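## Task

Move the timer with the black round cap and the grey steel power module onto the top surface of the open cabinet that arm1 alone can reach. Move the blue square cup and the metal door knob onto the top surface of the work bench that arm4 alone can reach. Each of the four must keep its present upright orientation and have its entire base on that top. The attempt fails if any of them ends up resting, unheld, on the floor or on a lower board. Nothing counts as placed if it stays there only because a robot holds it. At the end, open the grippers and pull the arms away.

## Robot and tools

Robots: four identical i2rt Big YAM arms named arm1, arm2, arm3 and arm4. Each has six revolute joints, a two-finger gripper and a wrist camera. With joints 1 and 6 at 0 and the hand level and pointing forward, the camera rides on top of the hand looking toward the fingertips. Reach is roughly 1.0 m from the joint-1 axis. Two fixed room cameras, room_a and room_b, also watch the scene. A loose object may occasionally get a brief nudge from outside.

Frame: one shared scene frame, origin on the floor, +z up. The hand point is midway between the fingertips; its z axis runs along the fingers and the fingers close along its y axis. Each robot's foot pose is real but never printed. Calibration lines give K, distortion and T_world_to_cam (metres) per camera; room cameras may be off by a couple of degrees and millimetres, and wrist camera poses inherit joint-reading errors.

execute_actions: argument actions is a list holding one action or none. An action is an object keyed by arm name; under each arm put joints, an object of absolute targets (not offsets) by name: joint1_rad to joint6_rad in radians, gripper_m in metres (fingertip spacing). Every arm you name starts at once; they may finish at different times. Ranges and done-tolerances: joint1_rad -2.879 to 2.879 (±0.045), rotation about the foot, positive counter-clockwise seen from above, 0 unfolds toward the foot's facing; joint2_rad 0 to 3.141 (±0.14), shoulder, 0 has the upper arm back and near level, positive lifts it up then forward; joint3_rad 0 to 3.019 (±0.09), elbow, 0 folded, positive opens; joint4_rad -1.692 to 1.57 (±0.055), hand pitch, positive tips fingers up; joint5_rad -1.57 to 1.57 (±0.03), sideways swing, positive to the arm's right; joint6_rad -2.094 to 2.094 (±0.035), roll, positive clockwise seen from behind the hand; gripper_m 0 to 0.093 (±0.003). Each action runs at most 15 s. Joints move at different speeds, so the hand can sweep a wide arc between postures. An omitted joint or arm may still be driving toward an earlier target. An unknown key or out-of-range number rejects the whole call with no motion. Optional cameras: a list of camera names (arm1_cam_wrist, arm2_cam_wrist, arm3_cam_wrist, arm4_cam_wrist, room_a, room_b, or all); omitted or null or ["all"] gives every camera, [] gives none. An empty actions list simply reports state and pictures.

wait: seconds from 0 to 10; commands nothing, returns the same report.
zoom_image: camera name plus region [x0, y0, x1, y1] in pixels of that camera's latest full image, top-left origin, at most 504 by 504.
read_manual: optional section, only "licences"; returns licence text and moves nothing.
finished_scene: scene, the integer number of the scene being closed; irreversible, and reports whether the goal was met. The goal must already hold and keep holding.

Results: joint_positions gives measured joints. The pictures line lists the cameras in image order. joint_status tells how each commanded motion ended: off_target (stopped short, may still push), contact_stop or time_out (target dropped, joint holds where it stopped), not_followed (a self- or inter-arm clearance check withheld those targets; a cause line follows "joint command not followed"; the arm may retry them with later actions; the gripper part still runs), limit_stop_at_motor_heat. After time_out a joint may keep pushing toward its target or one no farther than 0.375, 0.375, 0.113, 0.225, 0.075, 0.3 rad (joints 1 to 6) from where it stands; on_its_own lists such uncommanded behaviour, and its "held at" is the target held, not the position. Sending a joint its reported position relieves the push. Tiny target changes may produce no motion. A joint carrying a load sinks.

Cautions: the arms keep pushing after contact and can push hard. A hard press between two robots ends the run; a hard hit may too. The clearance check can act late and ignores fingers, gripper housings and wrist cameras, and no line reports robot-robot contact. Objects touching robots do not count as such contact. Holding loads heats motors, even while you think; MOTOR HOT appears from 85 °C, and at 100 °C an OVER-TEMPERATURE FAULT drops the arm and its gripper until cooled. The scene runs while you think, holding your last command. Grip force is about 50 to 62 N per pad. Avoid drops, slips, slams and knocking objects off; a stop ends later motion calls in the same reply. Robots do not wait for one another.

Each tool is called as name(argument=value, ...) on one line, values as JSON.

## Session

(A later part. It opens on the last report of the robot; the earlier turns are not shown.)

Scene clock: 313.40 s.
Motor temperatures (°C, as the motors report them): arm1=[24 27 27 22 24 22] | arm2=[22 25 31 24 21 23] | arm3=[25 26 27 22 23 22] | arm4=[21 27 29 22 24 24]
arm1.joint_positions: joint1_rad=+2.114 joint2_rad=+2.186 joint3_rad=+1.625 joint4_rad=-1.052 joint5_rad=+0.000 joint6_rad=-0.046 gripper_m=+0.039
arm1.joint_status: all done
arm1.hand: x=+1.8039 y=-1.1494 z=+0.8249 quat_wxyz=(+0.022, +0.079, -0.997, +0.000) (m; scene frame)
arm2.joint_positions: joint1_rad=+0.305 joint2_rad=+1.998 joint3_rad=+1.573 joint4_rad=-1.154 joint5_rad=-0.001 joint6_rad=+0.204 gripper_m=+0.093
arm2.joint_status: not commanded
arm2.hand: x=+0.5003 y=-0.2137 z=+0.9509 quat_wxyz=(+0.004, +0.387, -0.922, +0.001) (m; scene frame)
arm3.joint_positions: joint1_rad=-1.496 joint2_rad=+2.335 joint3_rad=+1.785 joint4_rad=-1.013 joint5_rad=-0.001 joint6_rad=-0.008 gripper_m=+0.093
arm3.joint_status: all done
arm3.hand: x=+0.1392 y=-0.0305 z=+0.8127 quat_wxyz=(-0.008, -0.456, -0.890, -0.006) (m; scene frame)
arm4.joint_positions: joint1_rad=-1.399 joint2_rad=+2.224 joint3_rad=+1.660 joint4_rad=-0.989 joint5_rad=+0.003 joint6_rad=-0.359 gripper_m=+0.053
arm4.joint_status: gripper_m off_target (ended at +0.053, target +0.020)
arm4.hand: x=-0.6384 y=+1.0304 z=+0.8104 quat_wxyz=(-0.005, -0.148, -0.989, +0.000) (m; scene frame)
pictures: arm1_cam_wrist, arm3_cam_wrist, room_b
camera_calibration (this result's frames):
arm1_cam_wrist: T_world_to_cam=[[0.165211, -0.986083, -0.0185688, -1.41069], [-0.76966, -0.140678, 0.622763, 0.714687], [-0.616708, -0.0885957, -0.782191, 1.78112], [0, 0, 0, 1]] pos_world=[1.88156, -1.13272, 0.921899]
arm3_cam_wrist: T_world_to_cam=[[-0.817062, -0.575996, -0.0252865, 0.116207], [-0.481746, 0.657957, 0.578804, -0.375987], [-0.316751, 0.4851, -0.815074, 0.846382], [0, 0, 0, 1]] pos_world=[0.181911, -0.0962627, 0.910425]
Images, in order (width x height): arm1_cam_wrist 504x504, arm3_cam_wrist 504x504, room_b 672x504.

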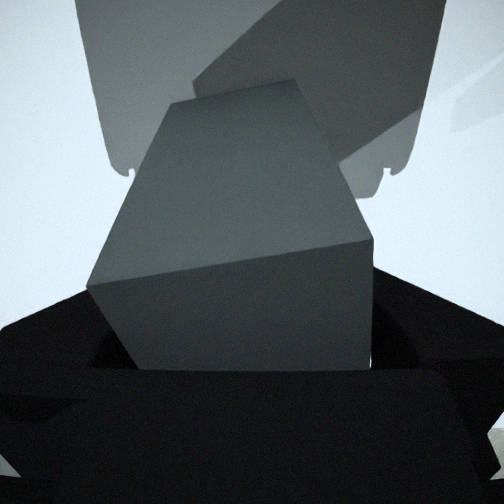

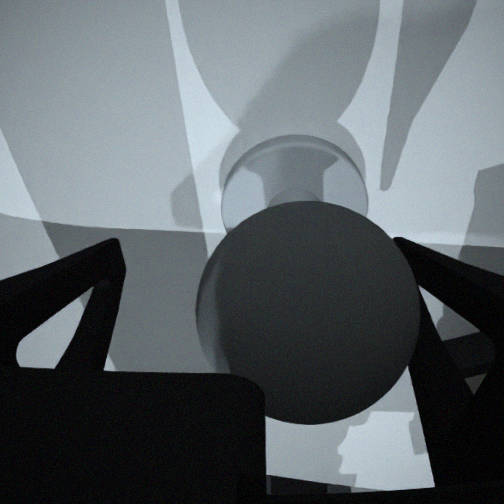

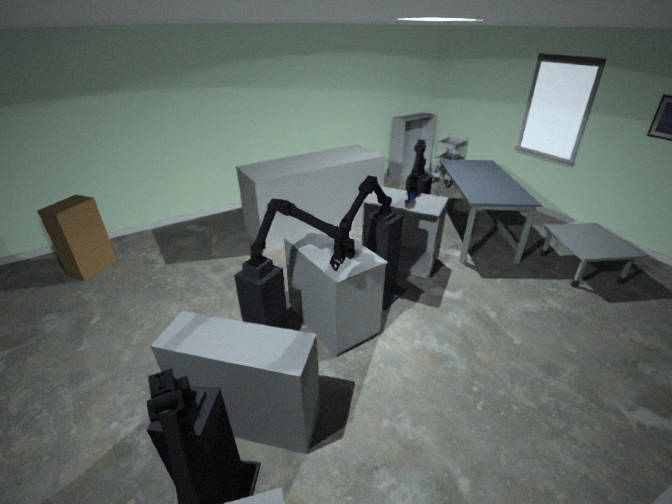

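execute_actions(actions=[{"arm1":{"joints":{"joint2_rad":2.215,"joint4_rad":-1.01}},"arm3":{"joints":{"gripper_m":0.02}},"arm4":{"joints":{"joint2_rad":2.03,"joint3_rad":1.7,"joint4_rad":-1.24}}}], cameras=["arm1_cam_wrist"])

execute_actions(actions=[{"arm3":{"joints":{"joint2_rad":2.12,"joint3_rad":1.86,"joint4_rad":-1.31}},"arm4":{"joints":{"joint1_rad":0.876}}}], cameras=[])

execute_actions(actions=[{"arm3":{"joints":{"joint1_rad":1.90}},"arm4":{"joints":{"joint2_rad":2.265,"joint3_rad":1.704,"joint4_rad":-1.03}}}], cameras=["arm3_cam_wrist"])

Scene clock: 319.07 s.
Motor temperatures (°C, as the motors report them): arm1=[24 27 27 22 24 22] | arm2=[22 25 31 24 21 23] | arm3=[25 26 27 22 23 22] | arm4=[21 27 29 22 24 24]
arm1.joint_positions: joint1_rad=+2.114 joint2_rad=+2.193 joint3_rad=+1.625 joint4_rad=-1.023 joint5_rad=+0.000 joint6_rad=-0.046 gripper_m=+0.039
arm1.joint_status: all done
arm1.hand: x=+1.8098 y=-1.1488 z=+0.8209 quat_wxyz=(+0.011, +0.079, -0.997, +0.000) (m; scene frame)
arm2.joint_positions: joint1_rad=+0.305 joint2_rad=+1.998 joint3_rad=+1.573 joint4_rad=-1.154 joint5_rad=-0.001 joint6_rad=+0.204 gripper_m=+0.093
arm2.joint_status: not commanded
arm2.hand: x=+0.5003 y=-0.2137 z=+0.9509 quat_wxyz=(+0.004, +0.387, -0.922, +0.001) (m; scene frame)
arm3.joint_positions: joint1_rad=-1.495 joint2_rad=+2.335 joint3_rad=+1.785 joint4_rad=-1.013 joint5_rad=+0.000 joint6_rad=-0.007 gripper_m=+0.050
arm3.joint_status: gripper_m off_target (ended at +0.050, target +0.020)
arm3.hand: x=+0.1393 y=-0.0304 z=+0.8127 quat_wxyz=(-0.007, -0.456, -0.890, -0.005) (m; scene frame)
arm4.joint_positions: joint1_rad=-1.399 joint2_rad=+2.029 joint3_rad=+1.672 joint4_rad=-1.227 joint5_rad=+0.002 joint6_rad=-0.359 gripper_m=+0.053
arm4.joint_status: all done
arm4.hand: x=-0.6604 y=+1.0463 z=+0.9315 quat_wxyz=(+0.008, -0.148, -0.989, -0.008) (m; scene frame)
pictures: arm1_cam_wrist
camera_calibration (this result's frames):
arm1_cam_wrist: T_world_to_cam=[[0.165593, -0.986041, -0.0173859, -1.41269], [-0.783391, -0.142229, 0.605036, 0.75948], [-0.599063, -0.0865699, -0.796008, 1.76337], [0, 0, 0, 1]] pos_world=[1.88527, -1.1323, 0.919584]
Images, in order (width x height): arm1_cam_wrist 504x504.

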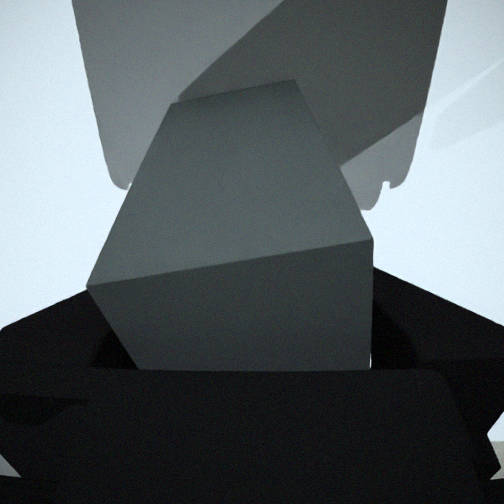

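Scene clock: 321.33 s.
Motor temperatures (°C, as the motors report them): arm1=[24 27 27 22 24 22] | arm2=[22 25 31 24 21 23] | arm3=[25 26 27 22 23 22] | arm4=[21 27 29 22 24 24]
arm1.joint_positions: joint1_rad=+2.114 joint2_rad=+2.193 joint3_rad=+1.625 joint4_rad=-1.023 joint5_rad=+0.000 joint6_rad=-0.046 gripper_m=+0.039
arm1.joint_status: not commanded
arm1.hand: x=+1.8098 y=-1.1488 z=+0.8209 quat_wxyz=(+0.011, +0.079, -0.997, +0.000) (m; scene frame)
arm2.joint_positions: joint1_rad=+0.305 joint2_rad=+1.998 joint3_rad=+1.573 joint4_rad=-1.154 joint5_rad=-0.001 joint6_rad=+0.204 gripper_m=+0.093
arm2.joint_status: not commanded
arm2.hand: x=+0.5003 y=-0.2137 z=+0.9509 quat_wxyz=(+0.004, +0.387, -0.922, +0.001) (m; scene frame)
arm3.joint_positions: joint1_rad=-1.495 joint2_rad=+2.117 joint3_rad=+1.828 joint4_rad=-1.297 joint5_rad=+0.000 joint6_rad=-0.007 gripper_m=+0.050
arm3.joint_status: all done
arm3.hand: x=+0.1249 y=-0.0143 z=+0.9654 quat_wxyz=(+0.003, -0.456, -0.890, -0.011) (m; scene frame)
arm4.joint_positions: joint1_rad=+0.890 joint2_rad=+2.033 joint3_rad=+1.672 joint4_rad=-1.227 joint5_rad=-0.002 joint6_rad=-0.359 gripper_m=+0.053
arm4.joint_status: all done
arm4.hand: x=-1.1760 y=+2.0197 z=+0.9413 quat_wxyz=(+0.003, +0.839, -0.544, +0.001) (m; scene frame)
pictures: none
No camera images: the call's "cameras" was empty. Leave "cameras" out to get every camera's image.

Scene clock: 324.37 s.
Motor temperatures (°C, as the motors report them): arm1=[24 27 27 22 24 22] | arm2=[22 25 31 24 21 23] | arm3=[25 26 28 22 23 22] | arm4=[21 27 29 22 24 24]
arm1.joint_positions: joint1_rad=+2.114 joint2_rad=+2.193 joint3_rad=+1.625 joint4_rad=-1.023 joint5_rad=+0.000 joint6_rad=-0.046 gripper_m=+0.039
arm1.joint_status: not commanded
arm1.hand: x=+1.8098 y=-1.1488 z=+0.8209 quat_wxyz=(+0.011, +0.079, -0.997, +0.000) (m; scene frame)
arm2.joint_positions: joint1_rad=+0.305 joint2_rad=+1.998 joint3_rad=+1.573 joint4_rad=-1.154 joint5_rad=-0.001 joint6_rad=+0.204 gripper_m=+0.093
arm2.joint_status: not commanded
arm2.hand: x=+0.5003 y=-0.2137 z=+0.9509 quat_wxyz=(+0.004, +0.387, -0.922, +0.001) (m; scene frame)
arm3.joint_positions: joint1_rad=+1.902 joint2_rad=+2.125 joint3_rad=+1.828 joint4_rad=-1.297 joint5_rad=-0.003 joint6_rad=-0.005 gripper_m=+0.050
arm3.joint_status: all done
arm3.hand: x=-0.7323 y=+0.9185 z=+0.9567 quat_wxyz=(-0.001, +0.940, -0.340, +0.016) (m; scene frame)
arm4.joint_positions: joint1_rad=+0.888 joint2_rad=+2.275 joint3_rad=+1.677 joint4_rad=-1.042 joint5_rad=+0.001 joint6_rad=-0.357 gripper_m=+0.053
arm4.joint_status: all done
arm4.hand: x=-1.1754 y=+2.0345 z=+0.7979 quat_wxyz=(+0.023, +0.838, -0.545, +0.017) (m; scene frame)
pictures: arm3_cam_wrist
camera_calibration (this result's frames):
arm3_cam_wrist: T_world_to_cam=[[0.647217, 0.76229, 0.00499341, -0.231484], [0.60293, -0.515899, 0.608542, 0.340436], [0.466462, -0.390848, -0.793506, 1.58486], [0, 0, 0, 1]] pos_world=[-0.794717, 0.971529, 1.05159]
Images, in order (width x height): arm3_cam_wrist 504x504.

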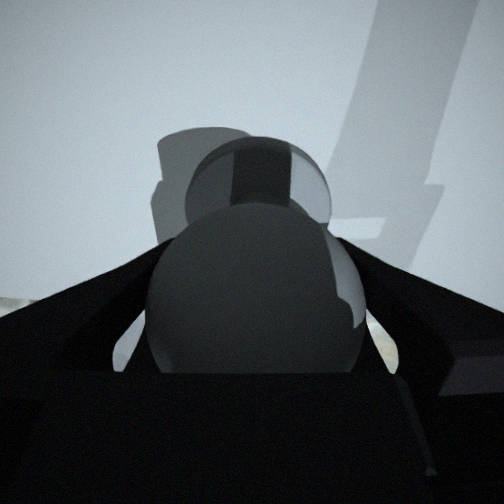

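execute_actions(actions=[{"arm1":{"joints":{"gripper_m":0.093}},"arm4":{"joints":{"gripper_m":0.093}},"arm3":{"joints":{"joint2_rad":2.285,"joint3_rad":1.68,"joint4_rad":-0.965}},"arm2":{"joints":{"joint1_rad":1.152,"joint2_rad":2.30,"joint3_rad":2.19,"joint4_rad":-1.41,"joint6_rad":-0.71}}}], cameras=["arm2_cam_wrist"])

execute_actions(actions=[{"arm1":{"joints":{"joint2_rad":1.85,"joint3_rad":1.5,"joint4_rad":-1.2}},"arm4":{"joints":{"joint2_rad":2.0,"joint4_rad":-1.25}},"arm3":{"joints":{"gripper_m":0.093}},"arm2":{"joints":{"joint2_rad":2.475,"joint3_rad":2.04,"joint4_rad":-1.118}}}], cameras=["arm2_cam_wrist","room_a","room_b"])

Scene clock: 333.57 s.
Motor temperatures (°C, as the motors report them): arm1=[24 27 27 22 24 22] | arm2=[22 25 31 24 21 23] | arm3=[25 27 28 22 23 22] | arm4=[21 27 29 22 24 24]
arm1.joint_positions: joint1_rad=+2.114 joint2_rad=+2.196 joint3_rad=+1.625 joint4_rad=-1.023 joint5_rad=+0.000 joint6_rad=-0.046 gripper_m=+0.093
arm1.joint_status: all done
arm1.hand: x=+1.8093 y=-1.1488 z=+0.8188 quat_wxyz=(+0.013, +0.079, -0.997, +0.000) (m; scene frame)
arm2.joint_positions: joint1_rad=+1.154 joint2_rad=+2.293 joint3_rad=+2.144 joint4_rad=-1.393 joint5_rad=-0.001 joint6_rad=-0.702 gripper_m=+0.093
arm2.joint_status: all done
arm2.hand: x=-0.0112 y=-0.0266 z=+0.9746 quat_wxyz=(-0.011, +0.957, -0.291, -0.009) (m; scene frame)
arm3.joint_positions: joint1_rad=+1.901 joint2_rad=+2.289 joint3_rad=+1.680 joint4_rad=-0.979 joint5_rad=-0.003 joint6_rad=-0.005 gripper_m=+0.042
arm3.joint_status: all done
arm3.on_its_own: gripper_m moved -0.008 toward your old target +0.020
arm3.hand: x=-0.7247 y=+0.9153 z=+0.8045 quat_wxyz=(-0.002, +0.940, -0.340, +0.012) (m; scene frame)
arm4.joint_positions: joint1_rad=+0.888 joint2_rad=+2.275 joint3_rad=+1.677 joint4_rad=-1.042 joint5_rad=+0.001 joint6_rad=-0.357 gripper_m=+0.093
arm4.joint_status: all done
arm4.hand: x=-1.1754 y=+2.0345 z=+0.7979 quat_wxyz=(+0.023, +0.838, -0.545, +0.017) (m; scene frame)
pictures: arm2_cam_wrist
camera_calibration (this result's frames):
arm2_cam_wrist: T_world_to_cam=[[0.5632, 0.826313, 0.00358585, 0.0277617], [0.676873, -0.463825, 0.571584, -0.558943], [0.473971, -0.319489, -0.820535, 0.91506], [0, 0, 0, 1]] pos_world=[-0.0710139, 0.0101604, 1.07022]
Images, in order (width x height): arm2_cam_wrist 504x504.

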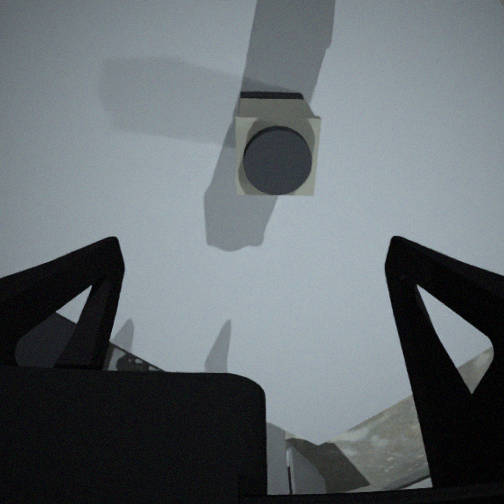

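Scene clock: 334.97 s.
Motor temperatures (°C, as the motors report them): arm1=[24 27 27 22 24 22] | arm2=[22 25 31 24 21 23] | arm3=[25 27 28 22 23 22] | arm4=[21 27 29 22 24 24]
arm1.joint_positions: joint1_rad=+2.114 joint2_rad=+1.844 joint3_rad=+1.488 joint4_rad=-1.186 joint5_rad=+0.000 joint6_rad=-0.046 gripper_m=+0.093
arm1.joint_status: all done
arm1.hand: x=+1.7500 y=-1.1557 z=+0.9712 quat_wxyz=(-0.013, +0.079, -0.997, -0.001) (m; scene frame)
arm2.joint_positions: joint1_rad=+1.155 joint2_rad=+2.478 joint3_rad=+2.044 joint4_rad=-1.135 joint5_rad=+0.003 joint6_rad=-0.702 gripper_m=+0.093
arm2.joint_status: all done
arm2.hand: x=-0.0115 y=-0.0254 z=+0.8111 quat_wxyz=(-0.001, +0.957, -0.290, +0.000) (m; scene frame)
arm3.joint_positions: joint1_rad=+1.901 joint2_rad=+2.289 joint3_rad=+1.680 joint4_rad=-0.978 joint5_rad=-0.003 joint6_rad=-0.005 gripper_m=+0.093
arm3.joint_status: all done
arm3.hand: x=-0.7248 y=+0.9153 z=+0.8045 quat_wxyz=(-0.002, +0.940, -0.340, +0.012) (m; scene frame)
arm4.joint_positions: joint1_rad=+0.888 joint2_rad=+2.001 joint3_rad=+1.686 joint4_rad=-1.238 joint5_rad=+0.001 joint6_rad=-0.357 gripper_m=+0.093
arm4.joint_status: all done
arm4.hand: x=-1.1746 y=+2.0238 z=+0.9647 quat_wxyz=(-0.012, +0.838, -0.545, -0.009) (m; scene frame)
pictures: arm2_cam_wrist, room_a, room_b
camera_calibration (this result's frames):
arm2_cam_wrist: T_world_to_cam=[[0.562322, 0.826855, -0.0102685, 0.0388316], [0.670761, -0.448834, 0.590447, -0.479744], [0.483605, -0.338909, -0.807011, 0.770051], [0, 0, 0, 1]] pos_world=[-0.0724429, 0.0135438, 0.905102]
Images, in order (width x height): arm2_cam_wrist 504x504, room_a 672x504, room_b 672x504.

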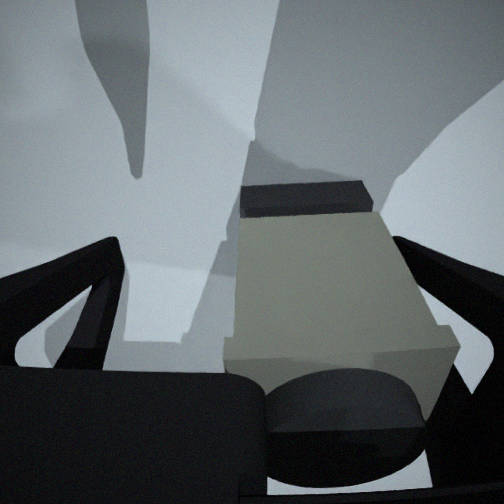

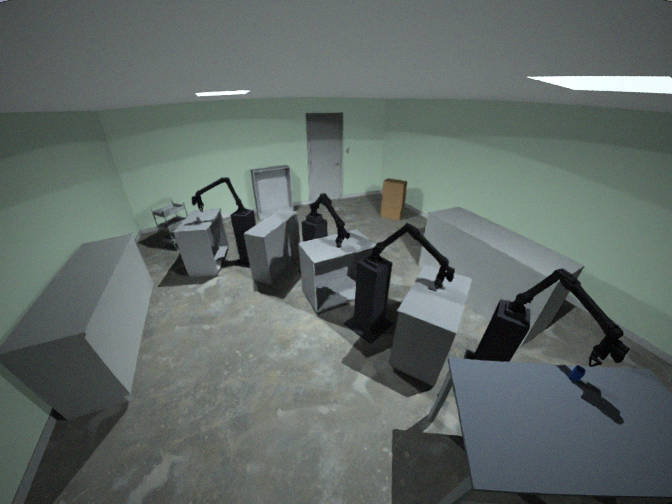

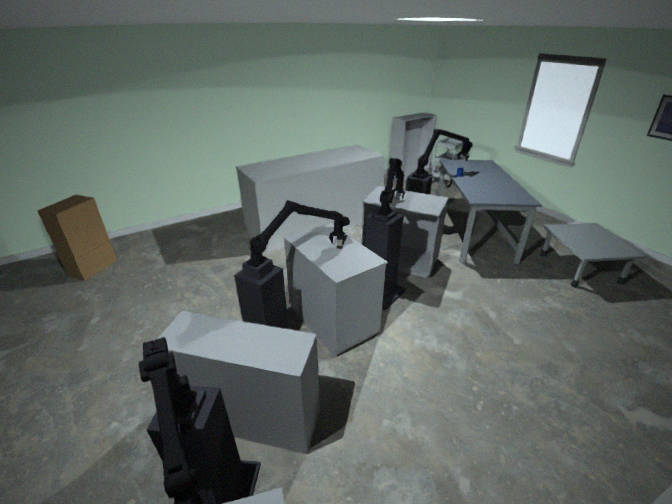

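execute_actions(actions=[{"arm2":{"joints":{"gripper_m":0.02}},"arm3":{"joints":{"joint2_rad":2.05,"joint3_rad":1.68,"joint4_rad":-1.2}}}], cameras=[])

execute_actions(actions=[{"arm2":{"joints":{"joint2_rad":2.25,"joint3_rad":2.04,"joint4_rad":-1.36}},"arm3":{"joints":{"joint1_rad":0.6}},"arm4":{"joints":{"joint1_rad":-0.9,"joint2_rad":2.147,"joint3_rad":1.92,"joint4_rad":-1.31,"joint6_rad":0}}}], cameras=[])

execute_actions(actions=[{"arm2":{"joints":{"joint1_rad":-1.037,"joint2_rad":2.03,"joint3_rad":1.7,"joint4_rad":-1.24}},"arm4":{"joints":{"joint1_rad":-1.61}}}], cameras=["arm4_cam_wrist","arm2_cam_wrist"])

Scene clock: 343.00 s.
Motor temperatures (°C, as the motors report them): arm1=[24 27 27 22 24 22] | arm2=[22 25 31 24 21 23] | arm3=[25 27 27 22 23 22] | arm4=[21 27 29 22 24 24]
arm1.joint_positions: joint1_rad=+2.114 joint2_rad=+1.844 joint3_rad=+1.488 joint4_rad=-1.186 joint5_rad=+0.000 joint6_rad=-0.046 gripper_m=+0.093
arm1.joint_status: not commanded
arm1.hand: x=+1.7500 y=-1.1557 z=+0.9712 quat_wxyz=(-0.013, +0.079, -0.997, -0.001) (m; scene frame)
arm2.joint_positions: joint1_rad=+1.155 joint2_rad=+2.478 joint3_rad=+2.044 joint4_rad=-1.134 joint5_rad=+0.001 joint6_rad=-0.703 gripper_m=+0.045
arm2.joint_status: gripper_m off_target (ended at +0.045, target +0.020)
arm2.hand: x=-0.0119 y=-0.0253 z=+0.8111 quat_wxyz=(-0.001, +0.957, -0.290, -0.001) (m; scene frame)
arm3.joint_positions: joint1_rad=+1.901 joint2_rad=+2.040 joint3_rad=+1.673 joint4_rad=-1.187 joint5_rad=-0.003 joint6_rad=-0.005 gripper_m=+0.093
arm3.joint_status: all done
arm3.hand: x=-0.7138 y=+0.9031 z=+0.9524 quat_wxyz=(-0.008, +0.940, -0.340, -0.003) (m; scene frame)
arm4.joint_positions: joint1_rad=+0.888 joint2_rad=+2.001 joint3_rad=+1.686 joint4_rad=-1.238 joint5_rad=+0.001 joint6_rad=-0.357 gripper_m=+0.093
arm4.joint_status: not commanded
arm4.hand: x=-1.1746 y=+2.0238 z=+0.9647 quat_wxyz=(-0.012, +0.838, -0.545, -0.009) (m; scene frame)
pictures: none
No camera images: the call's "cameras" was empty. Leave "cameras" out to get every camera's image.

Scene clock: 344.93 s.
Motor temperatures (°C, as the motors report them): arm1=[24 27 27 22 24 22] | arm2=[22 25 31 24 21 23] | arm3=[25 27 27 22 23 22] | arm4=[21 27 29 22 24 24]
arm1.joint_positions: joint1_rad=+2.114 joint2_rad=+1.844 joint3_rad=+1.488 joint4_rad=-1.186 joint5_rad=+0.000 joint6_rad=-0.046 gripper_m=+0.093
arm1.joint_status: not commanded
arm1.hand: x=+1.7500 y=-1.1557 z=+0.9712 quat_wxyz=(-0.013, +0.079, -0.997, -0.001) (m; scene frame)
arm2.joint_positions: joint1_rad=+1.155 joint2_rad=+2.260 joint3_rad=+2.030 joint4_rad=-1.343 joint5_rad=+0.001 joint6_rad=-0.703 gripper_m=+0.045
arm2.joint_status: all done
arm2.hand: x=-0.0055 y=-0.0470 z=+0.9544 quat_wxyz=(+0.000, +0.957, -0.290, +0.000) (m; scene frame)
arm3.joint_positions: joint1_rad=+0.594 joint2_rad=+2.042 joint3_rad=+1.673 joint4_rad=-1.187 joint5_rad=+0.002 joint6_rad=-0.005 gripper_m=+0.093
arm3.joint_status: all done
arm3.hand: x=+0.0164 y=+1.0639 z=+0.9631 quat_wxyz=(-0.015, +0.539, -0.842, -0.003) (m; scene frame)
arm4.joint_positions: joint1_rad=-0.911 joint2_rad=+2.160 joint3_rad=+1.893 joint4_rad=-1.297 joint5_rad=+0.002 joint6_rad=-0.010 gripper_m=+0.093
arm4.joint_status: all done
arm4.hand: x=-0.4896 y=+1.3050 z=+0.9345 quat_wxyz=(-0.002, -0.079, -0.997, -0.005) (m; scene frame)
pictures: none
No camera images: the call's "cameras" was empty. Leave "cameras" out to get every camera's image.

Scene clock: 347.37 s.
Motor temperatures (°C, as the motors report them): arm1=[24 27 27 22 24 22] | arm2=[22 25 31 24 21 23] | arm3=[25 27 27 22 23 22] | arm4=[21 27 29 22 24 24]
arm1.joint_positions: joint1_rad=+2.114 joint2_rad=+1.844 joint3_rad=+1.488 joint4_rad=-1.186 joint5_rad=+0.000 joint6_rad=-0.046 gripper_m=+0.093
arm1.joint_status: not commanded
arm1.hand: x=+1.7500 y=-1.1557 z=+0.9712 quat_wxyz=(-0.013, +0.079, -0.997, -0.001) (m; scene frame)
arm2.joint_positions: joint1_rad=-1.036 joint2_rad=+2.046 joint3_rad=+1.707 joint4_rad=-1.242 joint5_rad=+0.002 joint6_rad=-0.703 gripper_m=+0.045
arm2.joint_status: all done
arm2.hand: x=+0.7608 y=-0.9125 z=+0.9698 quat_wxyz=(+0.005, +0.180, -0.984, -0.002) (m; scene frame)
arm3.joint_positions: joint1_rad=+0.594 joint2_rad=+2.042 joint3_rad=+1.673 joint4_rad=-1.187 joint5_rad=+0.002 joint6_rad=-0.005 gripper_m=+0.093
arm3.joint_status: not commanded
arm3.hand: x=+0.0164 y=+1.0639 z=+0.9631 quat_wxyz=(-0.015, +0.539, -0.842, -0.003) (m; scene frame)
arm4.joint_positions: joint1_rad=-1.602 joint2_rad=+2.160 joint3_rad=+1.893 joint4_rad=-1.297 joint5_rad=+0.001 joint6_rad=-0.009 gripper_m=+0.093
arm4.joint_status: all done
arm4.hand: x=-0.7093 y=+0.9170 z=+0.9303 quat_wxyz=(+0.000, -0.413, -0.911, -0.003) (m; scene frame)
pictures: arm2_cam_wrist, arm4_cam_wrist
camera_calibration (this result's frames):
arm2_cam_wrist: T_world_to_cam=[[0.347463, -0.937497, -0.0192096, -1.09813], [-0.747311, -0.289233, 0.598224, -0.272621], [-0.566389, -0.193505, -0.801099, 1.14983], [0, 0, 0, 1]] pos_world=[0.829081, -0.88585, 1.06312]
arm4_cam_wrist: T_world_to_cam=[[-0.744024, -0.668151, -0.00134244, 0.0839341], [-0.542939, 0.60342, 0.58404, -1.47579], [-0.389417, 0.435269, -0.811724, 0.201075], [0, 0, 0, 1]] pos_world=[-0.660511, 0.859079, 1.02525]
Images, in order (width x height): arm2_cam_wrist 504x504, arm4_cam_wrist 504x504.

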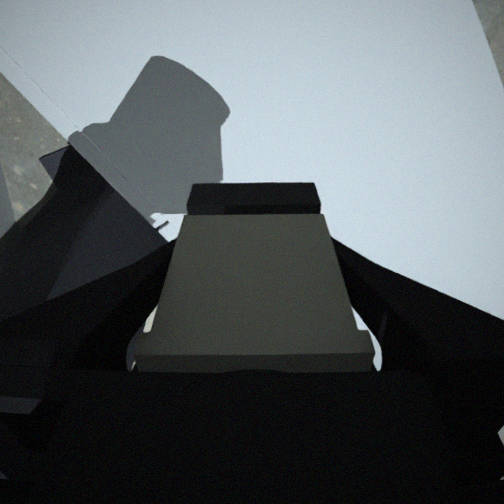

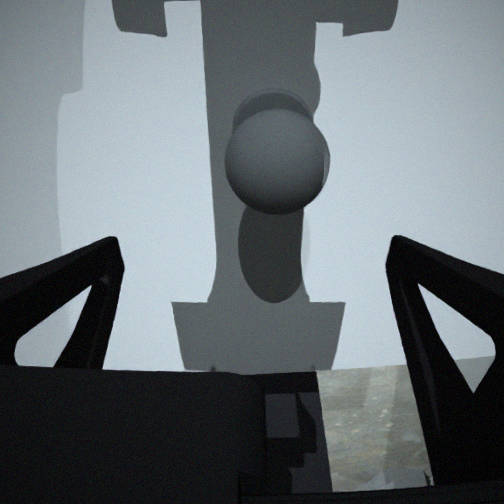

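execute_actions(actions=[{"arm2":{"joints":{"joint2_rad":2.195,"joint3_rad":1.515,"joint4_rad":-0.885}},"arm4":{"joints":{"joint1_rad":-1.63,"joint2_rad":2.28,"joint3_rad":1.77,"joint4_rad":-1.05}}}], cameras=["arm4_cam_wrist","room_b"])

execute_actions(actions=[{"arm2":{"joints":{"gripper_m":0.093}},"arm4":{"joints":{"gripper_m":0.02}}}], cameras=[])

execute_actions(actions=[{"arm2":{"joints":{"joint2_rad":1.98,"joint3_rad":1.6,"joint4_rad":-1.19}},"arm4":{"joints":{"joint2_rad":2.08,"joint3_rad":1.85,"joint4_rad":-1.34}}}], cameras=[])

execute_actions(actions=[{"arm2":{"joints":{"joint1_rad":0.2}},"arm4":{"joints":{"joint1_rad":1.12}},"arm1":{"joints":{"joint1_rad":-1.0,"joint2_rad":1.85,"joint3_rad":1.42,"joint4_rad":-1.13}}}], cameras=["arm4_cam_wrist"])

Scene clock: 354.30 s.
Motor temperatures (°C, as the motors report them): arm1=[24 27 27 22 24 22] | arm2=[22 25 31 24 21 23] | arm3=[25 26 27 22 23 22] | arm4=[21 27 29 22 24 24]
arm1.joint_positions: joint1_rad=+2.114 joint2_rad=+1.844 joint3_rad=+1.488 joint4_rad=-1.186 joint5_rad=+0.000 joint6_rad=-0.046 gripper_m=+0.093
arm1.joint_status: not commanded
arm1.hand: x=+1.7500 y=-1.1557 z=+0.9712 quat_wxyz=(-0.013, +0.079, -0.997, -0.001) (m; scene frame)
arm2.joint_positions: joint1_rad=-1.036 joint2_rad=+2.214 joint3_rad=+1.506 joint4_rad=-0.901 joint5_rad=+0.003 joint6_rad=-0.703 gripper_m=+0.045
arm2.joint_status: all done
arm2.hand: x=+0.7330 y=-0.9028 z=+0.8049 quat_wxyz=(+0.018, +0.180, -0.983, -0.009) (m; scene frame)
arm3.joint_positions: joint1_rad=+0.594 joint2_rad=+2.042 joint3_rad=+1.673 joint4_rad=-1.187 joint5_rad=+0.002 joint6_rad=-0.005 gripper_m=+0.093
arm3.joint_status: not commanded
arm3.hand: x=+0.0164 y=+1.0639 z=+0.9631 quat_wxyz=(-0.015, +0.539, -0.842, -0.003) (m; scene frame)
arm4.joint_positions: joint1_rad=-1.617 joint2_rad=+2.273 joint3_rad=+1.766 joint4_rad=-1.062 joint5_rad=+0.001 joint6_rad=-0.009 gripper_m=+0.093
arm4.joint_status: all done
arm4.hand: x=-0.7209 y=+0.9164 z=+0.8140 quat_wxyz=(+0.002, -0.420, -0.908, -0.004) (m; scene frame)
pictures: arm4_cam_wrist, room_b
camera_calibration (this result's frames):
arm4_cam_wrist: T_world_to_cam=[[-0.754117, -0.656739, -0.000892345, 0.0565764], [-0.531977, 0.610058, 0.587222, -1.4146], [-0.385107, 0.443309, -0.809426, 0.0962731], [0, 0, 0, 1]] pos_world=[-0.672795, 0.857467, 0.908662]
Images, in order (width x height): arm4_cam_wrist 504x504, room_b 672x504.

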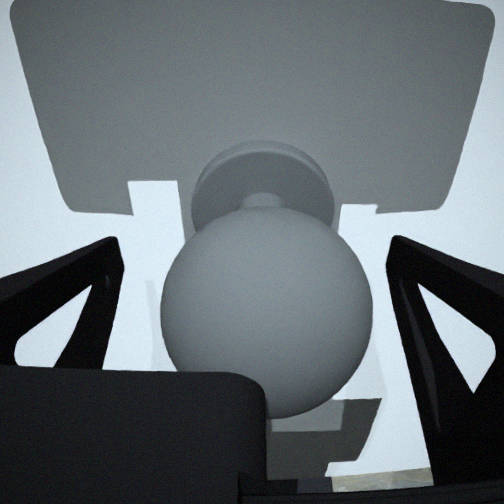

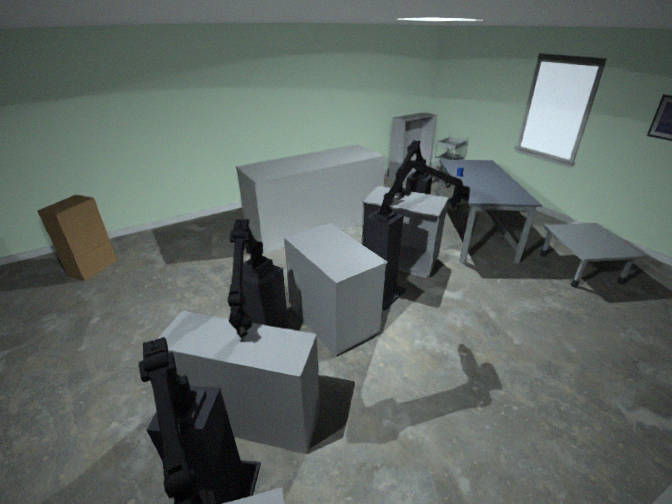

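Scene clock: 354.97 s.
Motor temperatures (°C, as the motors report them): arm1=[24 27 27 22 24 22] | arm2=[22 25 30 24 21 23] | arm3=[25 26 27 22 23 22] | arm4=[21 27 29 22 24 24]
arm1.joint_positions: joint1_rad=+2.114 joint2_rad=+1.844 joint3_rad=+1.488 joint4_rad=-1.186 joint5_rad=+0.000 joint6_rad=-0.046 gripper_m=+0.093
arm1.joint_status: not commanded
arm1.hand: x=+1.7500 y=-1.1557 z=+0.9712 quat_wxyz=(-0.013, +0.079, -0.997, -0.001) (m; scene frame)
arm2.joint_positions: joint1_rad=-1.036 joint2_rad=+2.213 joint3_rad=+1.506 joint4_rad=-0.901 joint5_rad=+0.003 joint6_rad=-0.703 gripper_m=+0.093
arm2.joint_status: all done
arm2.hand: x=+0.7332 y=-0.9029 z=+0.8056 quat_wxyz=(+0.017, +0.180, -0.983, -0.008) (m; scene frame)
arm3.joint_positions: joint1_rad=+0.594 joint2_rad=+2.042 joint3_rad=+1.673 joint4_rad=-1.187 joint5_rad=+0.002 joint6_rad=-0.005 gripper_m=+0.093
arm3.joint_status: not commanded
arm3.hand: x=+0.0164 y=+1.0639 z=+0.9631 quat_wxyz=(-0.015, +0.539, -0.842, -0.003) (m; scene frame)
arm4.joint_positions: joint1_rad=-1.617 joint2_rad=+2.273 joint3_rad=+1.766 joint4_rad=-1.062 joint5_rad=+0.001 joint6_rad=-0.008 gripper_m=+0.050
arm4.joint_status: gripper_m off_target (ended at +0.050, target +0.020)
arm4.hand: x=-0.7209 y=+0.9164 z=+0.8140 quat_wxyz=(+0.002, -0.420, -0.908, -0.004) (m; scene frame)
pictures: none
No camera images: the call's "cameras" was empty. Leave "cameras" out to get every camera's image.

Scene clock: 356.33 s.
Motor temperatures (°C, as the motors report them): arm1=[24 27 27 22 24 22] | arm2=[22 25 31 24 21 23] | arm3=[25 26 27 22 23 22] | arm4=[21 27 29 22 24 24]
arm1.joint_positions: joint1_rad=+2.114 joint2_rad=+1.844 joint3_rad=+1.488 joint4_rad=-1.186 joint5_rad=+0.000 joint6_rad=-0.046 gripper_m=+0.093
arm1.joint_status: not commanded
arm1.hand: x=+1.7500 y=-1.1557 z=+0.9712 quat_wxyz=(-0.013, +0.079, -0.997, -0.001) (m; scene frame)
arm2.joint_positions: joint1_rad=-1.036 joint2_rad=+1.978 joint3_rad=+1.573 joint4_rad=-1.174 joint5_rad=+0.003 joint6_rad=-0.703 gripper_m=+0.093
arm2.joint_status: all done
arm2.hand: x=+0.7324 y=-0.9026 z=+0.9611 quat_wxyz=(+0.005, +0.180, -0.984, -0.001) (m; scene frame)
arm3.joint_positions: joint1_rad=+0.594 joint2_rad=+2.042 joint3_rad=+1.673 joint4_rad=-1.187 joint5_rad=+0.002 joint6_rad=-0.005 gripper_m=+0.093
arm3.joint_status: not commanded
arm3.hand: x=+0.0164 y=+1.0639 z=+0.9631 quat_wxyz=(-0.015, +0.539, -0.842, -0.003) (m; scene frame)
arm4.joint_positions: joint1_rad=-1.617 joint2_rad=+2.085 joint3_rad=+1.820 joint4_rad=-1.328 joint5_rad=+0.001 joint6_rad=-0.008 gripper_m=+0.050
arm4.joint_status: all done
arm4.hand: x=-0.7350 y=+0.9319 z=+0.9506 quat_wxyz=(+0.013, -0.420, -0.908, -0.009) (m; scene frame)
pictures: none
No camera images: the call's "cameras" was empty. Leave "cameras" out to get every camera's image.

Scene clock: 359.13 s.
Motor temperatures (°C, as the motors report them): arm1=[24 27 27 22 24 22] | arm2=[22 25 31 24 21 23] | arm3=[25 26 27 22 23 22] | arm4=[21 27 29 22 24 24]
arm1.joint_positions: joint1_rad=-1.005 joint2_rad=+1.845 joint3_rad=+1.422 joint4_rad=-1.133 joint5_rad=+0.000 joint6_rad=-0.046 gripper_m=+0.093
arm1.joint_status: all done
arm1.hand: x=+0.6625 y=-1.2911 z=+0.9501 quat_wxyz=(+0.000, -0.996, -0.091, +0.009) (m; scene frame)
arm2.joint_positions: joint1_rad=+0.204 joint2_rad=+1.978 joint3_rad=+1.573 joint4_rad=-1.174 joint5_rad=-0.001 joint6_rad=-0.704 gripper_m=+0.093
arm2.joint_status: all done
arm2.hand: x=+0.5462 y=-0.2508 z=+0.9617 quat_wxyz=(+0.005, +0.718, -0.696, -0.001) (m; scene frame)
arm3.joint_positions: joint1_rad=+0.594 joint2_rad=+2.042 joint3_rad=+1.673 joint4_rad=-1.187 joint5_rad=+0.002 joint6_rad=-0.005 gripper_m=+0.093
arm3.joint_status: not commanded
arm3.hand: x=+0.0164 y=+1.0639 z=+0.9631 quat_wxyz=(-0.015, +0.539, -0.842, -0.003) (m; scene frame)
arm4.joint_positions: joint1_rad=+1.132 joint2_rad=+2.092 joint3_rad=+1.820 joint4_rad=-1.328 joint5_rad=-0.002 joint6_rad=-0.008 gripper_m=+0.050
arm4.joint_status: all done
arm4.hand: x=-1.3275 y=+2.0173 z=+0.9597 quat_wxyz=(+0.005, +0.808, -0.589, +0.007) (m; scene frame)
pictures: arm4_cam_wrist
camera_calibration (this result's frames):
arm4_cam_wrist: T_world_to_cam=[[0.947892, 0.318558, 0.0046996, 0.608956], [0.253228, -0.762286, 0.595648, 1.30822], [0.193331, -0.56342, -0.803232, 2.28535], [0, 0, 0, 1]] pos_world=[-1.35033, 2.09086, 1.05357]
Images, in order (width x height): arm4_cam_wrist 504x504.

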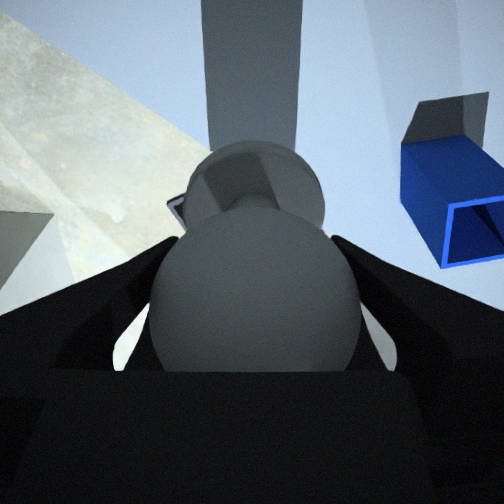

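execute_actions(actions=[{"arm4":{"joints":{"joint1_rad":0.62}},"arm1":{"joints":{"joint1_rad":-1.75,"joint6_rad":0.61}}}], cameras=["arm1_cam_wrist"])

execute_actions(actions=[{"arm4":{"joints":{"joint2_rad":2.335,"joint3_rad":1.89,"joint4_rad":-1.114}},"arm1":{"joints":{"joint2_rad":2.09,"joint3_rad":1.387,"joint4_rad":-0.87}}}], cameras=["arm1_cam_wrist","arm4_cam_wrist"])

Scene clock: 366.47 s.
Motor temperatures (°C, as the motors report them): arm1=[24 27 27 22 24 22] | arm2=[22 25 31 24 21 23] | arm3=[25 26 27 22 23 22] | arm4=[21 27 30 21 24 24]
arm1.joint_positions: joint1_rad=-1.750 joint2_rad=+1.845 joint3_rad=+1.422 joint4_rad=-1.133 joint5_rad=+0.000 joint6_rad=+0.603 gripper_m=+0.093
arm1.joint_status: all done
arm1.hand: x=+0.7554 y=-0.9075 z=+0.9501 quat_wxyz=(+0.000, -0.822, +0.570, +0.008) (m; scene frame)
arm2.joint_positions: joint1_rad=+0.204 joint2_rad=+1.978 joint3_rad=+1.573 joint4_rad=-1.174 joint5_rad=-0.001 joint6_rad=-0.704 gripper_m=+0.093
arm2.joint_status: not commanded
arm2.hand: x=+0.5462 y=-0.2508 z=+0.9617 quat_wxyz=(+0.005, +0.718, -0.696, -0.001) (m; scene frame)
arm3.joint_positions: joint1_rad=+0.594 joint2_rad=+2.042 joint3_rad=+1.673 joint4_rad=-1.187 joint5_rad=+0.002 joint6_rad=-0.005 gripper_m=+0.093
arm3.joint_status: not commanded
arm3.hand: x=+0.0164 y=+1.0639 z=+0.9631 quat_wxyz=(-0.015, +0.539, -0.842, -0.003) (m; scene frame)
arm4.joint_positions: joint1_rad=+0.627 joint2_rad=+2.092 joint3_rad=+1.820 joint4_rad=-1.328 joint5_rad=+0.000 joint6_rad=-0.008 gripper_m=+0.050
arm4.joint_status: all done
arm4.hand: x=-1.0128 y=+2.0334 z=+0.9595 quat_wxyz=(+0.008, +0.636, -0.772, +0.004) (m; scene frame)
pictures: arm1_cam_wrist
camera_calibration (this result's frames):
arm1_cam_wrist: T_world_to_cam=[[0.933263, 0.358275, -0.0256837, -0.349933], [0.306759, -0.757784, 0.575901, -1.46489], [0.186868, -0.545346, -0.817116, 0.265475], [0, 0, 0, 1]] pos_world=[0.726338, -0.839921, 1.05157]
Images, in order (width x height): arm1_cam_wrist 504x504.

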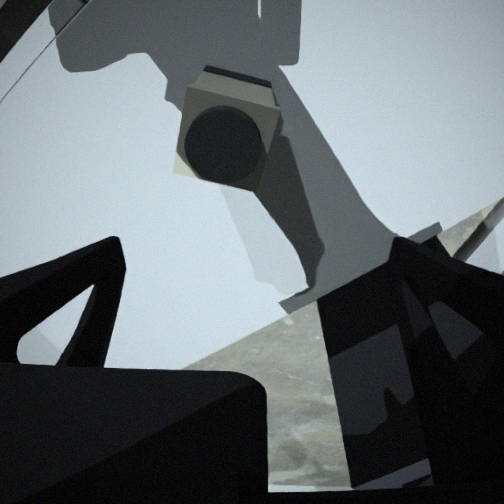

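Scene clock: 367.73 s.
Motor temperatures (°C, as the motors report them): arm1=[24 27 27 22 24 22] | arm2=[22 25 31 24 21 23] | arm3=[25 26 27 22 23 22] | arm4=[21 27 30 22 24 24]
arm1.joint_positions: joint1_rad=-1.750 joint2_rad=+2.092 joint3_rad=+1.383 joint4_rad=-0.882 joint5_rad=-0.001 joint6_rad=+0.605 gripper_m=+0.093
arm1.joint_status: all done
arm1.hand: x=+0.7448 y=-0.9006 z=+0.8067 quat_wxyz=(-0.001, -0.821, +0.570, -0.009) (m; scene frame)
arm2.joint_positions: joint1_rad=+0.204 joint2_rad=+1.978 joint3_rad=+1.573 joint4_rad=-1.174 joint5_rad=-0.001 joint6_rad=-0.704 gripper_m=+0.093
arm2.joint_status: not commanded
arm2.hand: x=+0.5462 y=-0.2508 z=+0.9617 quat_wxyz=(+0.005, +0.718, -0.696, -0.001) (m; scene frame)
arm3.joint_positions: joint1_rad=+0.594 joint2_rad=+2.042 joint3_rad=+1.673 joint4_rad=-1.187 joint5_rad=+0.002 joint6_rad=-0.005 gripper_m=+0.093
arm3.joint_status: not commanded
arm3.hand: x=+0.0164 y=+1.0639 z=+0.9631 quat_wxyz=(-0.015, +0.539, -0.842, -0.003) (m; scene frame)
arm4.joint_positions: joint1_rad=+0.627 joint2_rad=+2.359 joint3_rad=+1.862 joint4_rad=-1.127 joint5_rad=+0.000 joint6_rad=-0.008 gripper_m=+0.046
arm4.joint_status: all done
arm4.on_its_own: gripper_m moved -0.004 toward your old target +0.020
arm4.hand: x=-1.0068 y=+2.0654 z=+0.8046 quat_wxyz=(+0.017, +0.636, -0.772, +0.012) (m; scene frame)
pictures: arm1_cam_wrist, arm4_cam_wrist
camera_calibration (this result's frames):
arm1_cam_wrist: T_world_to_cam=[[0.934393, 0.356182, -0.00671789, -0.364273], [0.288625, -0.745844, 0.600344, -1.36924], [0.208821, -0.562896, -0.799714, 0.107875], [0, 0, 0, 1]] pos_world=[0.713042, -0.830766, 0.905834]
arm4_cam_wrist: T_world_to_cam=[[0.983719, -0.179716, 0.000246804, 1.35912], [-0.141864, -0.775682, 0.614974, 0.970374], [-0.110329, -0.604996, -0.788548, 1.89428], [0, 0, 0, 1]] pos_world=[-0.990337, 2.14299, 0.896637]
Images, in order (width x height): arm1_cam_wrist 504x504, arm4_cam_wrist 504x504.

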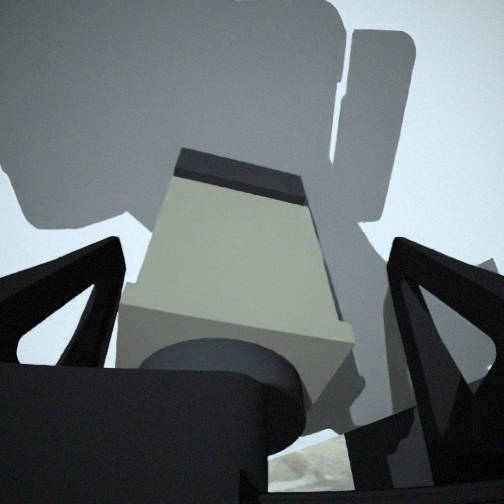

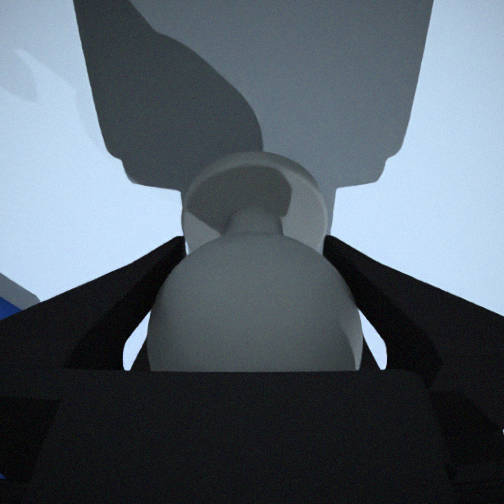

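execute_actions(actions=[{"arm4":{"joints":{"gripper_m":0.093}},"arm1":{"joints":{"gripper_m":0.02}}}], cameras=["arm1_cam_wrist"])

execute_actions(actions=[{"arm4":{"joints":{"joint2_rad":2.05,"joint3_rad":1.86,"joint4_rad":-1.37}},"arm1":{"joints":{"joint2_rad":1.78,"joint3_rad":1.39,"joint4_rad":-1.18}}}], cameras=[])

execute_actions(actions=[{"arm4":{"joints":{"joint1_rad":-0.3}},"arm1":{"joints":{"joint1_rad":2.32}}}], cameras=["arm1_cam_wrist","room_b"])

Scene clock: 371.80 s.
Motor temperatures (°C, as the motors report them): arm1=[24 27 27 22 24 22] | arm2=[22 25 31 24 21 23] | arm3=[25 26 27 22 23 22] | arm4=[21 27 30 22 24 24]
arm1.joint_positions: joint1_rad=-1.750 joint2_rad=+2.092 joint3_rad=+1.383 joint4_rad=-0.882 joint5_rad=-0.001 joint6_rad=+0.605 gripper_m=+0.044
arm1.joint_status: gripper_m off_target (ended at +0.044, target +0.020)
arm1.hand: x=+0.7447 y=-0.9006 z=+0.8067 quat_wxyz=(-0.001, -0.821, +0.571, -0.009) (m; scene frame)
arm2.joint_positions: joint1_rad=+0.204 joint2_rad=+1.978 joint3_rad=+1.573 joint4_rad=-1.174 joint5_rad=-0.001 joint6_rad=-0.704 gripper_m=+0.093
arm2.joint_status: not commanded
arm2.hand: x=+0.5462 y=-0.2508 z=+0.9617 quat_wxyz=(+0.005, +0.718, -0.696, -0.001) (m; scene frame)
arm3.joint_positions: joint1_rad=+0.594 joint2_rad=+2.042 joint3_rad=+1.673 joint4_rad=-1.187 joint5_rad=+0.002 joint6_rad=-0.005 gripper_m=+0.093
arm3.joint_status: not commanded
arm3.hand: x=+0.0164 y=+1.0639 z=+0.9631 quat_wxyz=(-0.015, +0.539, -0.842, -0.003) (m; scene frame)
arm4.joint_positions: joint1_rad=+0.627 joint2_rad=+2.353 joint3_rad=+1.862 joint4_rad=-1.127 joint5_rad=+0.000 joint6_rad=-0.008 gripper_m=+0.093
arm4.joint_status: all done
arm4.hand: x=-1.0065 y=+2.0667 z=+0.8088 quat_wxyz=(+0.015, +0.636, -0.772, +0.010) (m; scene frame)
pictures: arm1_cam_wrist
camera_calibration (this result's frames):
arm1_cam_wrist: T_world_to_cam=[[0.934527, 0.355818, -0.00724158, -0.364171], [0.288651, -0.745903, 0.600258, -1.3692], [0.208181, -0.563048, -0.799773, 0.108285], [0, 0, 0, 1]] pos_world=[0.713007, -0.830745, 0.905843]
Images, in order (width x height): arm1_cam_wrist 504x504.

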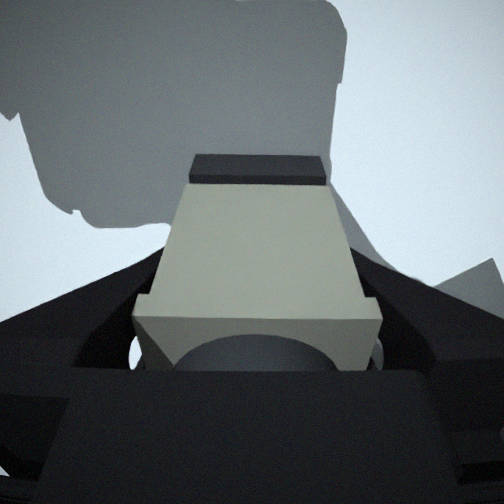

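Scene clock: 373.27 s.
Motor temperatures (°C, as the motors report them): arm1=[24 27 27 22 24 22] | arm2=[22 25 31 24 21 23] | arm3=[25 26 27 22 23 22] | arm4=[21 27 30 22 24 24]
arm1.joint_positions: joint1_rad=-1.750 joint2_rad=+1.781 joint3_rad=+1.381 joint4_rad=-1.167 joint5_rad=-0.001 joint6_rad=+0.605 gripper_m=+0.044
arm1.joint_status: all done
arm1.hand: x=+0.7731 y=-0.9202 z=+0.9683 quat_wxyz=(-0.001, -0.821, +0.571, +0.003) (m; scene frame)
arm2.joint_positions: joint1_rad=+0.204 joint2_rad=+1.978 joint3_rad=+1.573 joint4_rad=-1.174 joint5_rad=-0.001 joint6_rad=-0.704 gripper_m=+0.093
arm2.joint_status: not commanded
arm2.hand: x=+0.5462 y=-0.2508 z=+0.9617 quat_wxyz=(+0.005, +0.718, -0.696, -0.001) (m; scene frame)
arm3.joint_positions: joint1_rad=+0.594 joint2_rad=+2.042 joint3_rad=+1.673 joint4_rad=-1.187 joint5_rad=+0.002 joint6_rad=-0.005 gripper_m=+0.093
arm3.joint_status: not commanded
arm3.hand: x=+0.0164 y=+1.0639 z=+0.9631 quat_wxyz=(-0.015, +0.539, -0.842, -0.003) (m; scene frame)
arm4.joint_positions: joint1_rad=+0.627 joint2_rad=+2.054 joint3_rad=+1.844 joint4_rad=-1.358 joint5_rad=+0.000 joint6_rad=-0.008 gripper_m=+0.093
arm4.joint_status: all done
arm4.hand: x=-1.0123 y=+2.0352 z=+0.9914 quat_wxyz=(-0.004, +0.636, -0.772, -0.006) (m; scene frame)
pictures: none
No camera images: the call's "cameras" was empty. Leave "cameras" out to get every camera's image.

Scene clock: 376.53 s.
Motor temperatures (°C, as the motors report them): arm1=[24 27 27 22 24 22] | arm2=[22 25 31 24 21 23] | arm3=[25 26 27 22 23 22] | arm4=[21 27 29 22 24 24]
arm1.joint_positions: joint1_rad=+2.325 joint2_rad=+1.781 joint3_rad=+1.381 joint4_rad=-1.167 joint5_rad=+0.000 joint6_rad=+0.605 gripper_m=+0.044
arm1.joint_status: all done
arm1.hand: x=+1.6923 y=-1.0530 z=+0.9658 quat_wxyz=(+0.000, -0.140, -0.990, -0.001) (m; scene frame)
arm2.joint_positions: joint1_rad=+0.204 joint2_rad=+1.978 joint3_rad=+1.573 joint4_rad=-1.174 joint5_rad=-0.001 joint6_rad=-0.704 gripper_m=+0.093
arm2.joint_status: not commanded
arm2.hand: x=+0.5462 y=-0.2508 z=+0.9617 quat_wxyz=(+0.005, +0.718, -0.696, -0.001) (m; scene frame)
arm3.joint_positions: joint1_rad=+0.594 joint2_rad=+2.042 joint3_rad=+1.673 joint4_rad=-1.187 joint5_rad=+0.002 joint6_rad=-0.005 gripper_m=+0.093
arm3.joint_status: not commanded
arm3.hand: x=+0.0164 y=+1.0639 z=+0.9631 quat_wxyz=(-0.015, +0.539, -0.842, -0.003) (m; scene frame)
arm4.joint_positions: joint1_rad=-0.306 joint2_rad=+2.054 joint3_rad=+1.844 joint4_rad=-1.358 joint5_rad=+0.001 joint6_rad=-0.008 gripper_m=+0.093
arm4.joint_status: all done
arm4.hand: x=-0.5656 y=+1.6826 z=+0.9867 quat_wxyz=(-0.002, +0.221, -0.975, -0.005) (m; scene frame)
pictures: arm1_cam_wrist, room_b
camera_calibration (this result's frames):
arm1_cam_wrist: T_world_to_cam=[[-0.270041, -0.962681, -0.0179952, -0.533844], [-0.782315, 0.208475, 0.586959, 0.978247], [-0.561303, 0.172581, -0.809416, 2.03855], [0, 0, 0, 1]] pos_world=[1.76538, -1.06968, 1.06624]
Images, in order (width x height): arm1_cam_wrist 504x504, room_b 672x504.

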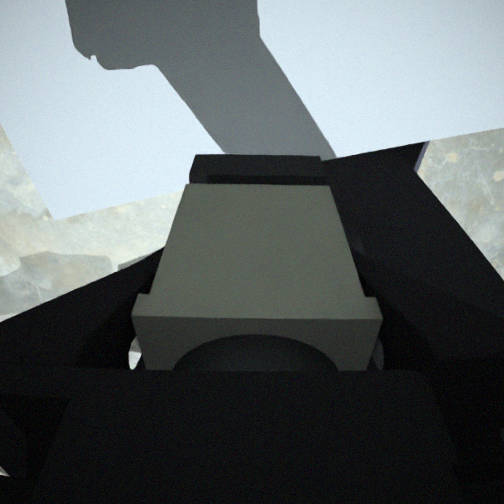

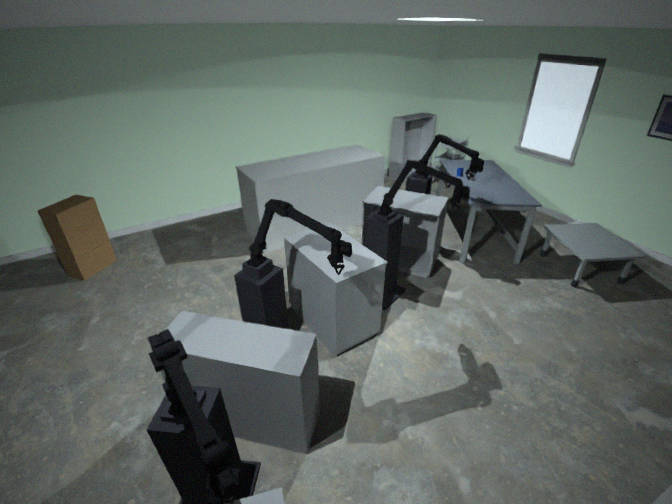

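execute_actions(actions=[{"arm1":{"joints":{"joint1_rad":2.30,"joint2_rad":2.05,"joint3_rad":1.66,"joint4_rad":-1.17}}}], cameras=["arm1_cam_wrist","room_a"])

zoom_image(camera="room_a", region=[150, 170, 270, 260])

Scene clock: 380.70 s.
Motor temperatures (°C, as the motors report them): arm1=[24 27 27 22 24 22] | arm2=[22 25 32 24 21 23] | arm3=[25 26 28 22 23 22] | arm4=[21 27 29 22 24 24]
arm1.joint_positions: joint1_rad=+2.302 joint2_rad=+2.065 joint3_rad=+1.610 joint4_rad=-1.167 joint5_rad=+0.000 joint6_rad=+0.605 gripper_m=+0.044
arm1.joint_status: all done
arm1.hand: x=+1.7641 y=-1.0431 z=+0.8914 quat_wxyz=(+0.025, -0.151, -0.988, +0.011) (m; scene frame)
arm2.joint_positions: joint1_rad=+0.204 joint2_rad=+1.978 joint3_rad=+1.573 joint4_rad=-1.174 joint5_rad=-0.001 joint6_rad=-0.704 gripper_m=+0.093
arm2.joint_status: not commanded
arm2.hand: x=+0.5462 y=-0.2508 z=+0.9617 quat_wxyz=(+0.005, +0.718, -0.696, -0.001) (m; scene frame)
arm3.joint_positions: joint1_rad=+0.594 joint2_rad=+2.042 joint3_rad=+1.673 joint4_rad=-1.187 joint5_rad=+0.002 joint6_rad=-0.005 gripper_m=+0.093
arm3.joint_status: not commanded
arm3.hand: x=+0.0164 y=+1.0639 z=+0.9631 quat_wxyz=(-0.015, +0.539, -0.842, -0.003) (m; scene frame)
arm4.joint_positions: joint1_rad=-0.306 joint2_rad=+2.054 joint3_rad=+1.844 joint4_rad=-1.358 joint5_rad=+0.001 joint6_rad=-0.008 gripper_m=+0.093
arm4.joint_status: not commanded
arm4.hand: x=-0.5656 y=+1.6826 z=+0.9867 quat_wxyz=(-0.002, +0.221, -0.975, -0.005) (m; scene frame)
pictures: arm1_cam_wrist, room_a
camera_calibration (this result's frames):
arm1_cam_wrist: T_world_to_cam=[[-0.292046, -0.956307, 0.0136084, -0.488954], [-0.744915, 0.236367, 0.623885, 1.00618], [-0.599843, 0.172066, -0.781398, 2.05941], [0, 0, 0, 1]] pos_world=[1.84204, -1.05977, 0.988131]
Images, in order (width x height): arm1_cam_wrist 504x504, room_a 672x504.

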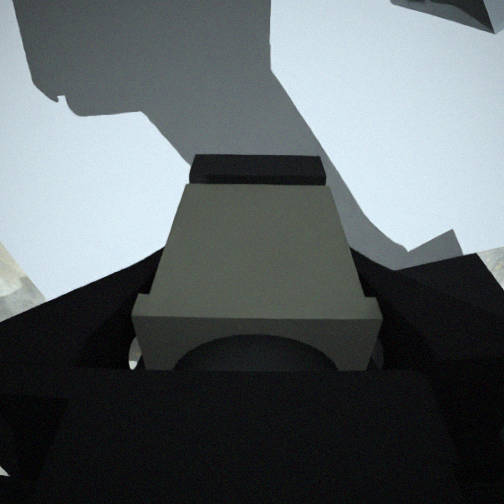

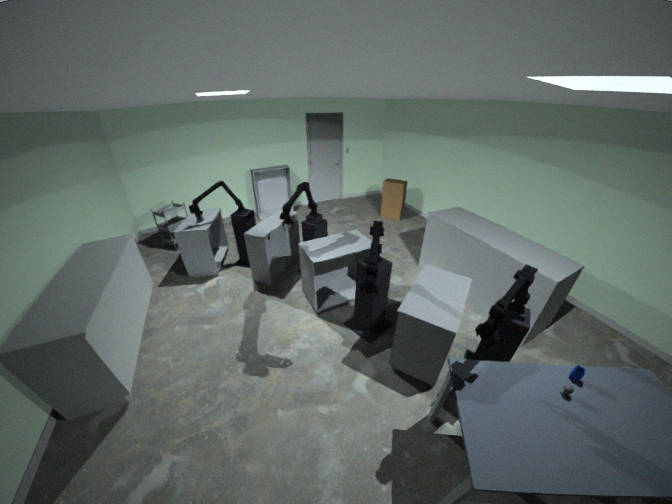

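Region (150, 170, 270, 260) of room_a's 672x504 image, scaled by 4.200, with more detail than that image has; it fills the top 378 rows of this view, and the rest is white.

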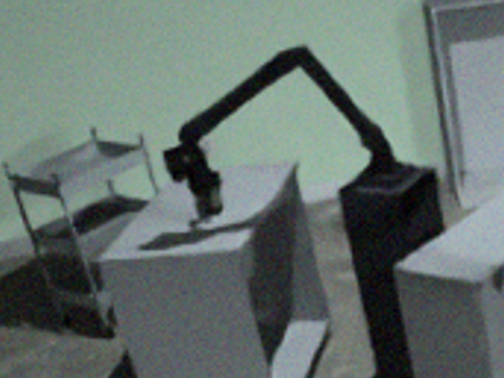

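execute_actions(actions=[{"arm1":{"joints":{"joint2_rad":2.195,"joint3_rad":1.67,"joint4_rad":-1.01}}}], cameras=["arm1_cam_wrist"])

Scene clock: 383.70 s.
Motor temperatures (°C, as the motors report them): arm1=[24 27 27 22 24 22] | arm2=[22 25 32 24 21 23] | arm3=[25 26 28 22 23 22] | arm4=[21 27 29 21 24 24]
arm1.joint_positions: joint1_rad=+2.301 joint2_rad=+2.194 joint3_rad=+1.640 joint4_rad=-1.022 joint5_rad=-0.001 joint6_rad=+0.606 gripper_m=+0.044
arm1.joint_status: all done
arm1.hand: x=+1.7927 y=-1.0344 z=+0.8252 quat_wxyz=(+0.004, -0.152, -0.988, +0.000) (m; scene frame)
arm2.joint_positions: joint1_rad=+0.204 joint2_rad=+1.978 joint3_rad=+1.573 joint4_rad=-1.174 joint5_rad=-0.001 joint6_rad=-0.704 gripper_m=+0.093
arm2.joint_status: not commanded
arm2.hand: x=+0.5462 y=-0.2508 z=+0.9617 quat_wxyz=(+0.005, +0.718, -0.696, -0.001) (m; scene frame)
arm3.joint_positions: joint1_rad=+0.594 joint2_rad=+2.042 joint3_rad=+1.673 joint4_rad=-1.187 joint5_rad=+0.002 joint6_rad=-0.005 gripper_m=+0.093
arm3.joint_status: not commanded
arm3.hand: x=+0.0164 y=+1.0639 z=+0.9631 quat_wxyz=(-0.015, +0.539, -0.842, -0.003) (m; scene frame)
arm4.joint_positions: joint1_rad=-0.306 joint2_rad=+2.054 joint3_rad=+1.844 joint4_rad=-1.358 joint5_rad=+0.001 joint6_rad=-0.008 gripper_m=+0.093
arm4.joint_status: not commanded
arm4.hand: x=-0.5656 y=+1.6826 z=+0.9867 quat_wxyz=(-0.002, +0.221, -0.975, -0.005) (m; scene frame)
pictures: arm1_cam_wrist
camera_calibration (this result's frames):
arm1_cam_wrist: T_world_to_cam=[[-0.293588, -0.955835, -0.0136226, -0.445733], [-0.771906, 0.22864, 0.593199, 1.13252], [-0.563886, 0.184672, -0.804941, 1.99131], [0, 0, 0, 1]] pos_world=[1.86621, -1.05273, 0.925]
Images, in order (width x height): arm1_cam_wrist 504x504.

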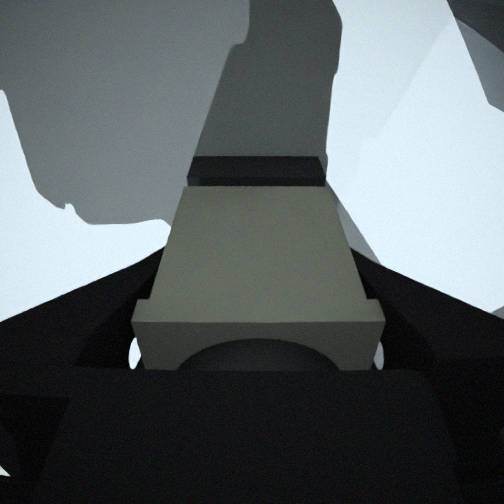

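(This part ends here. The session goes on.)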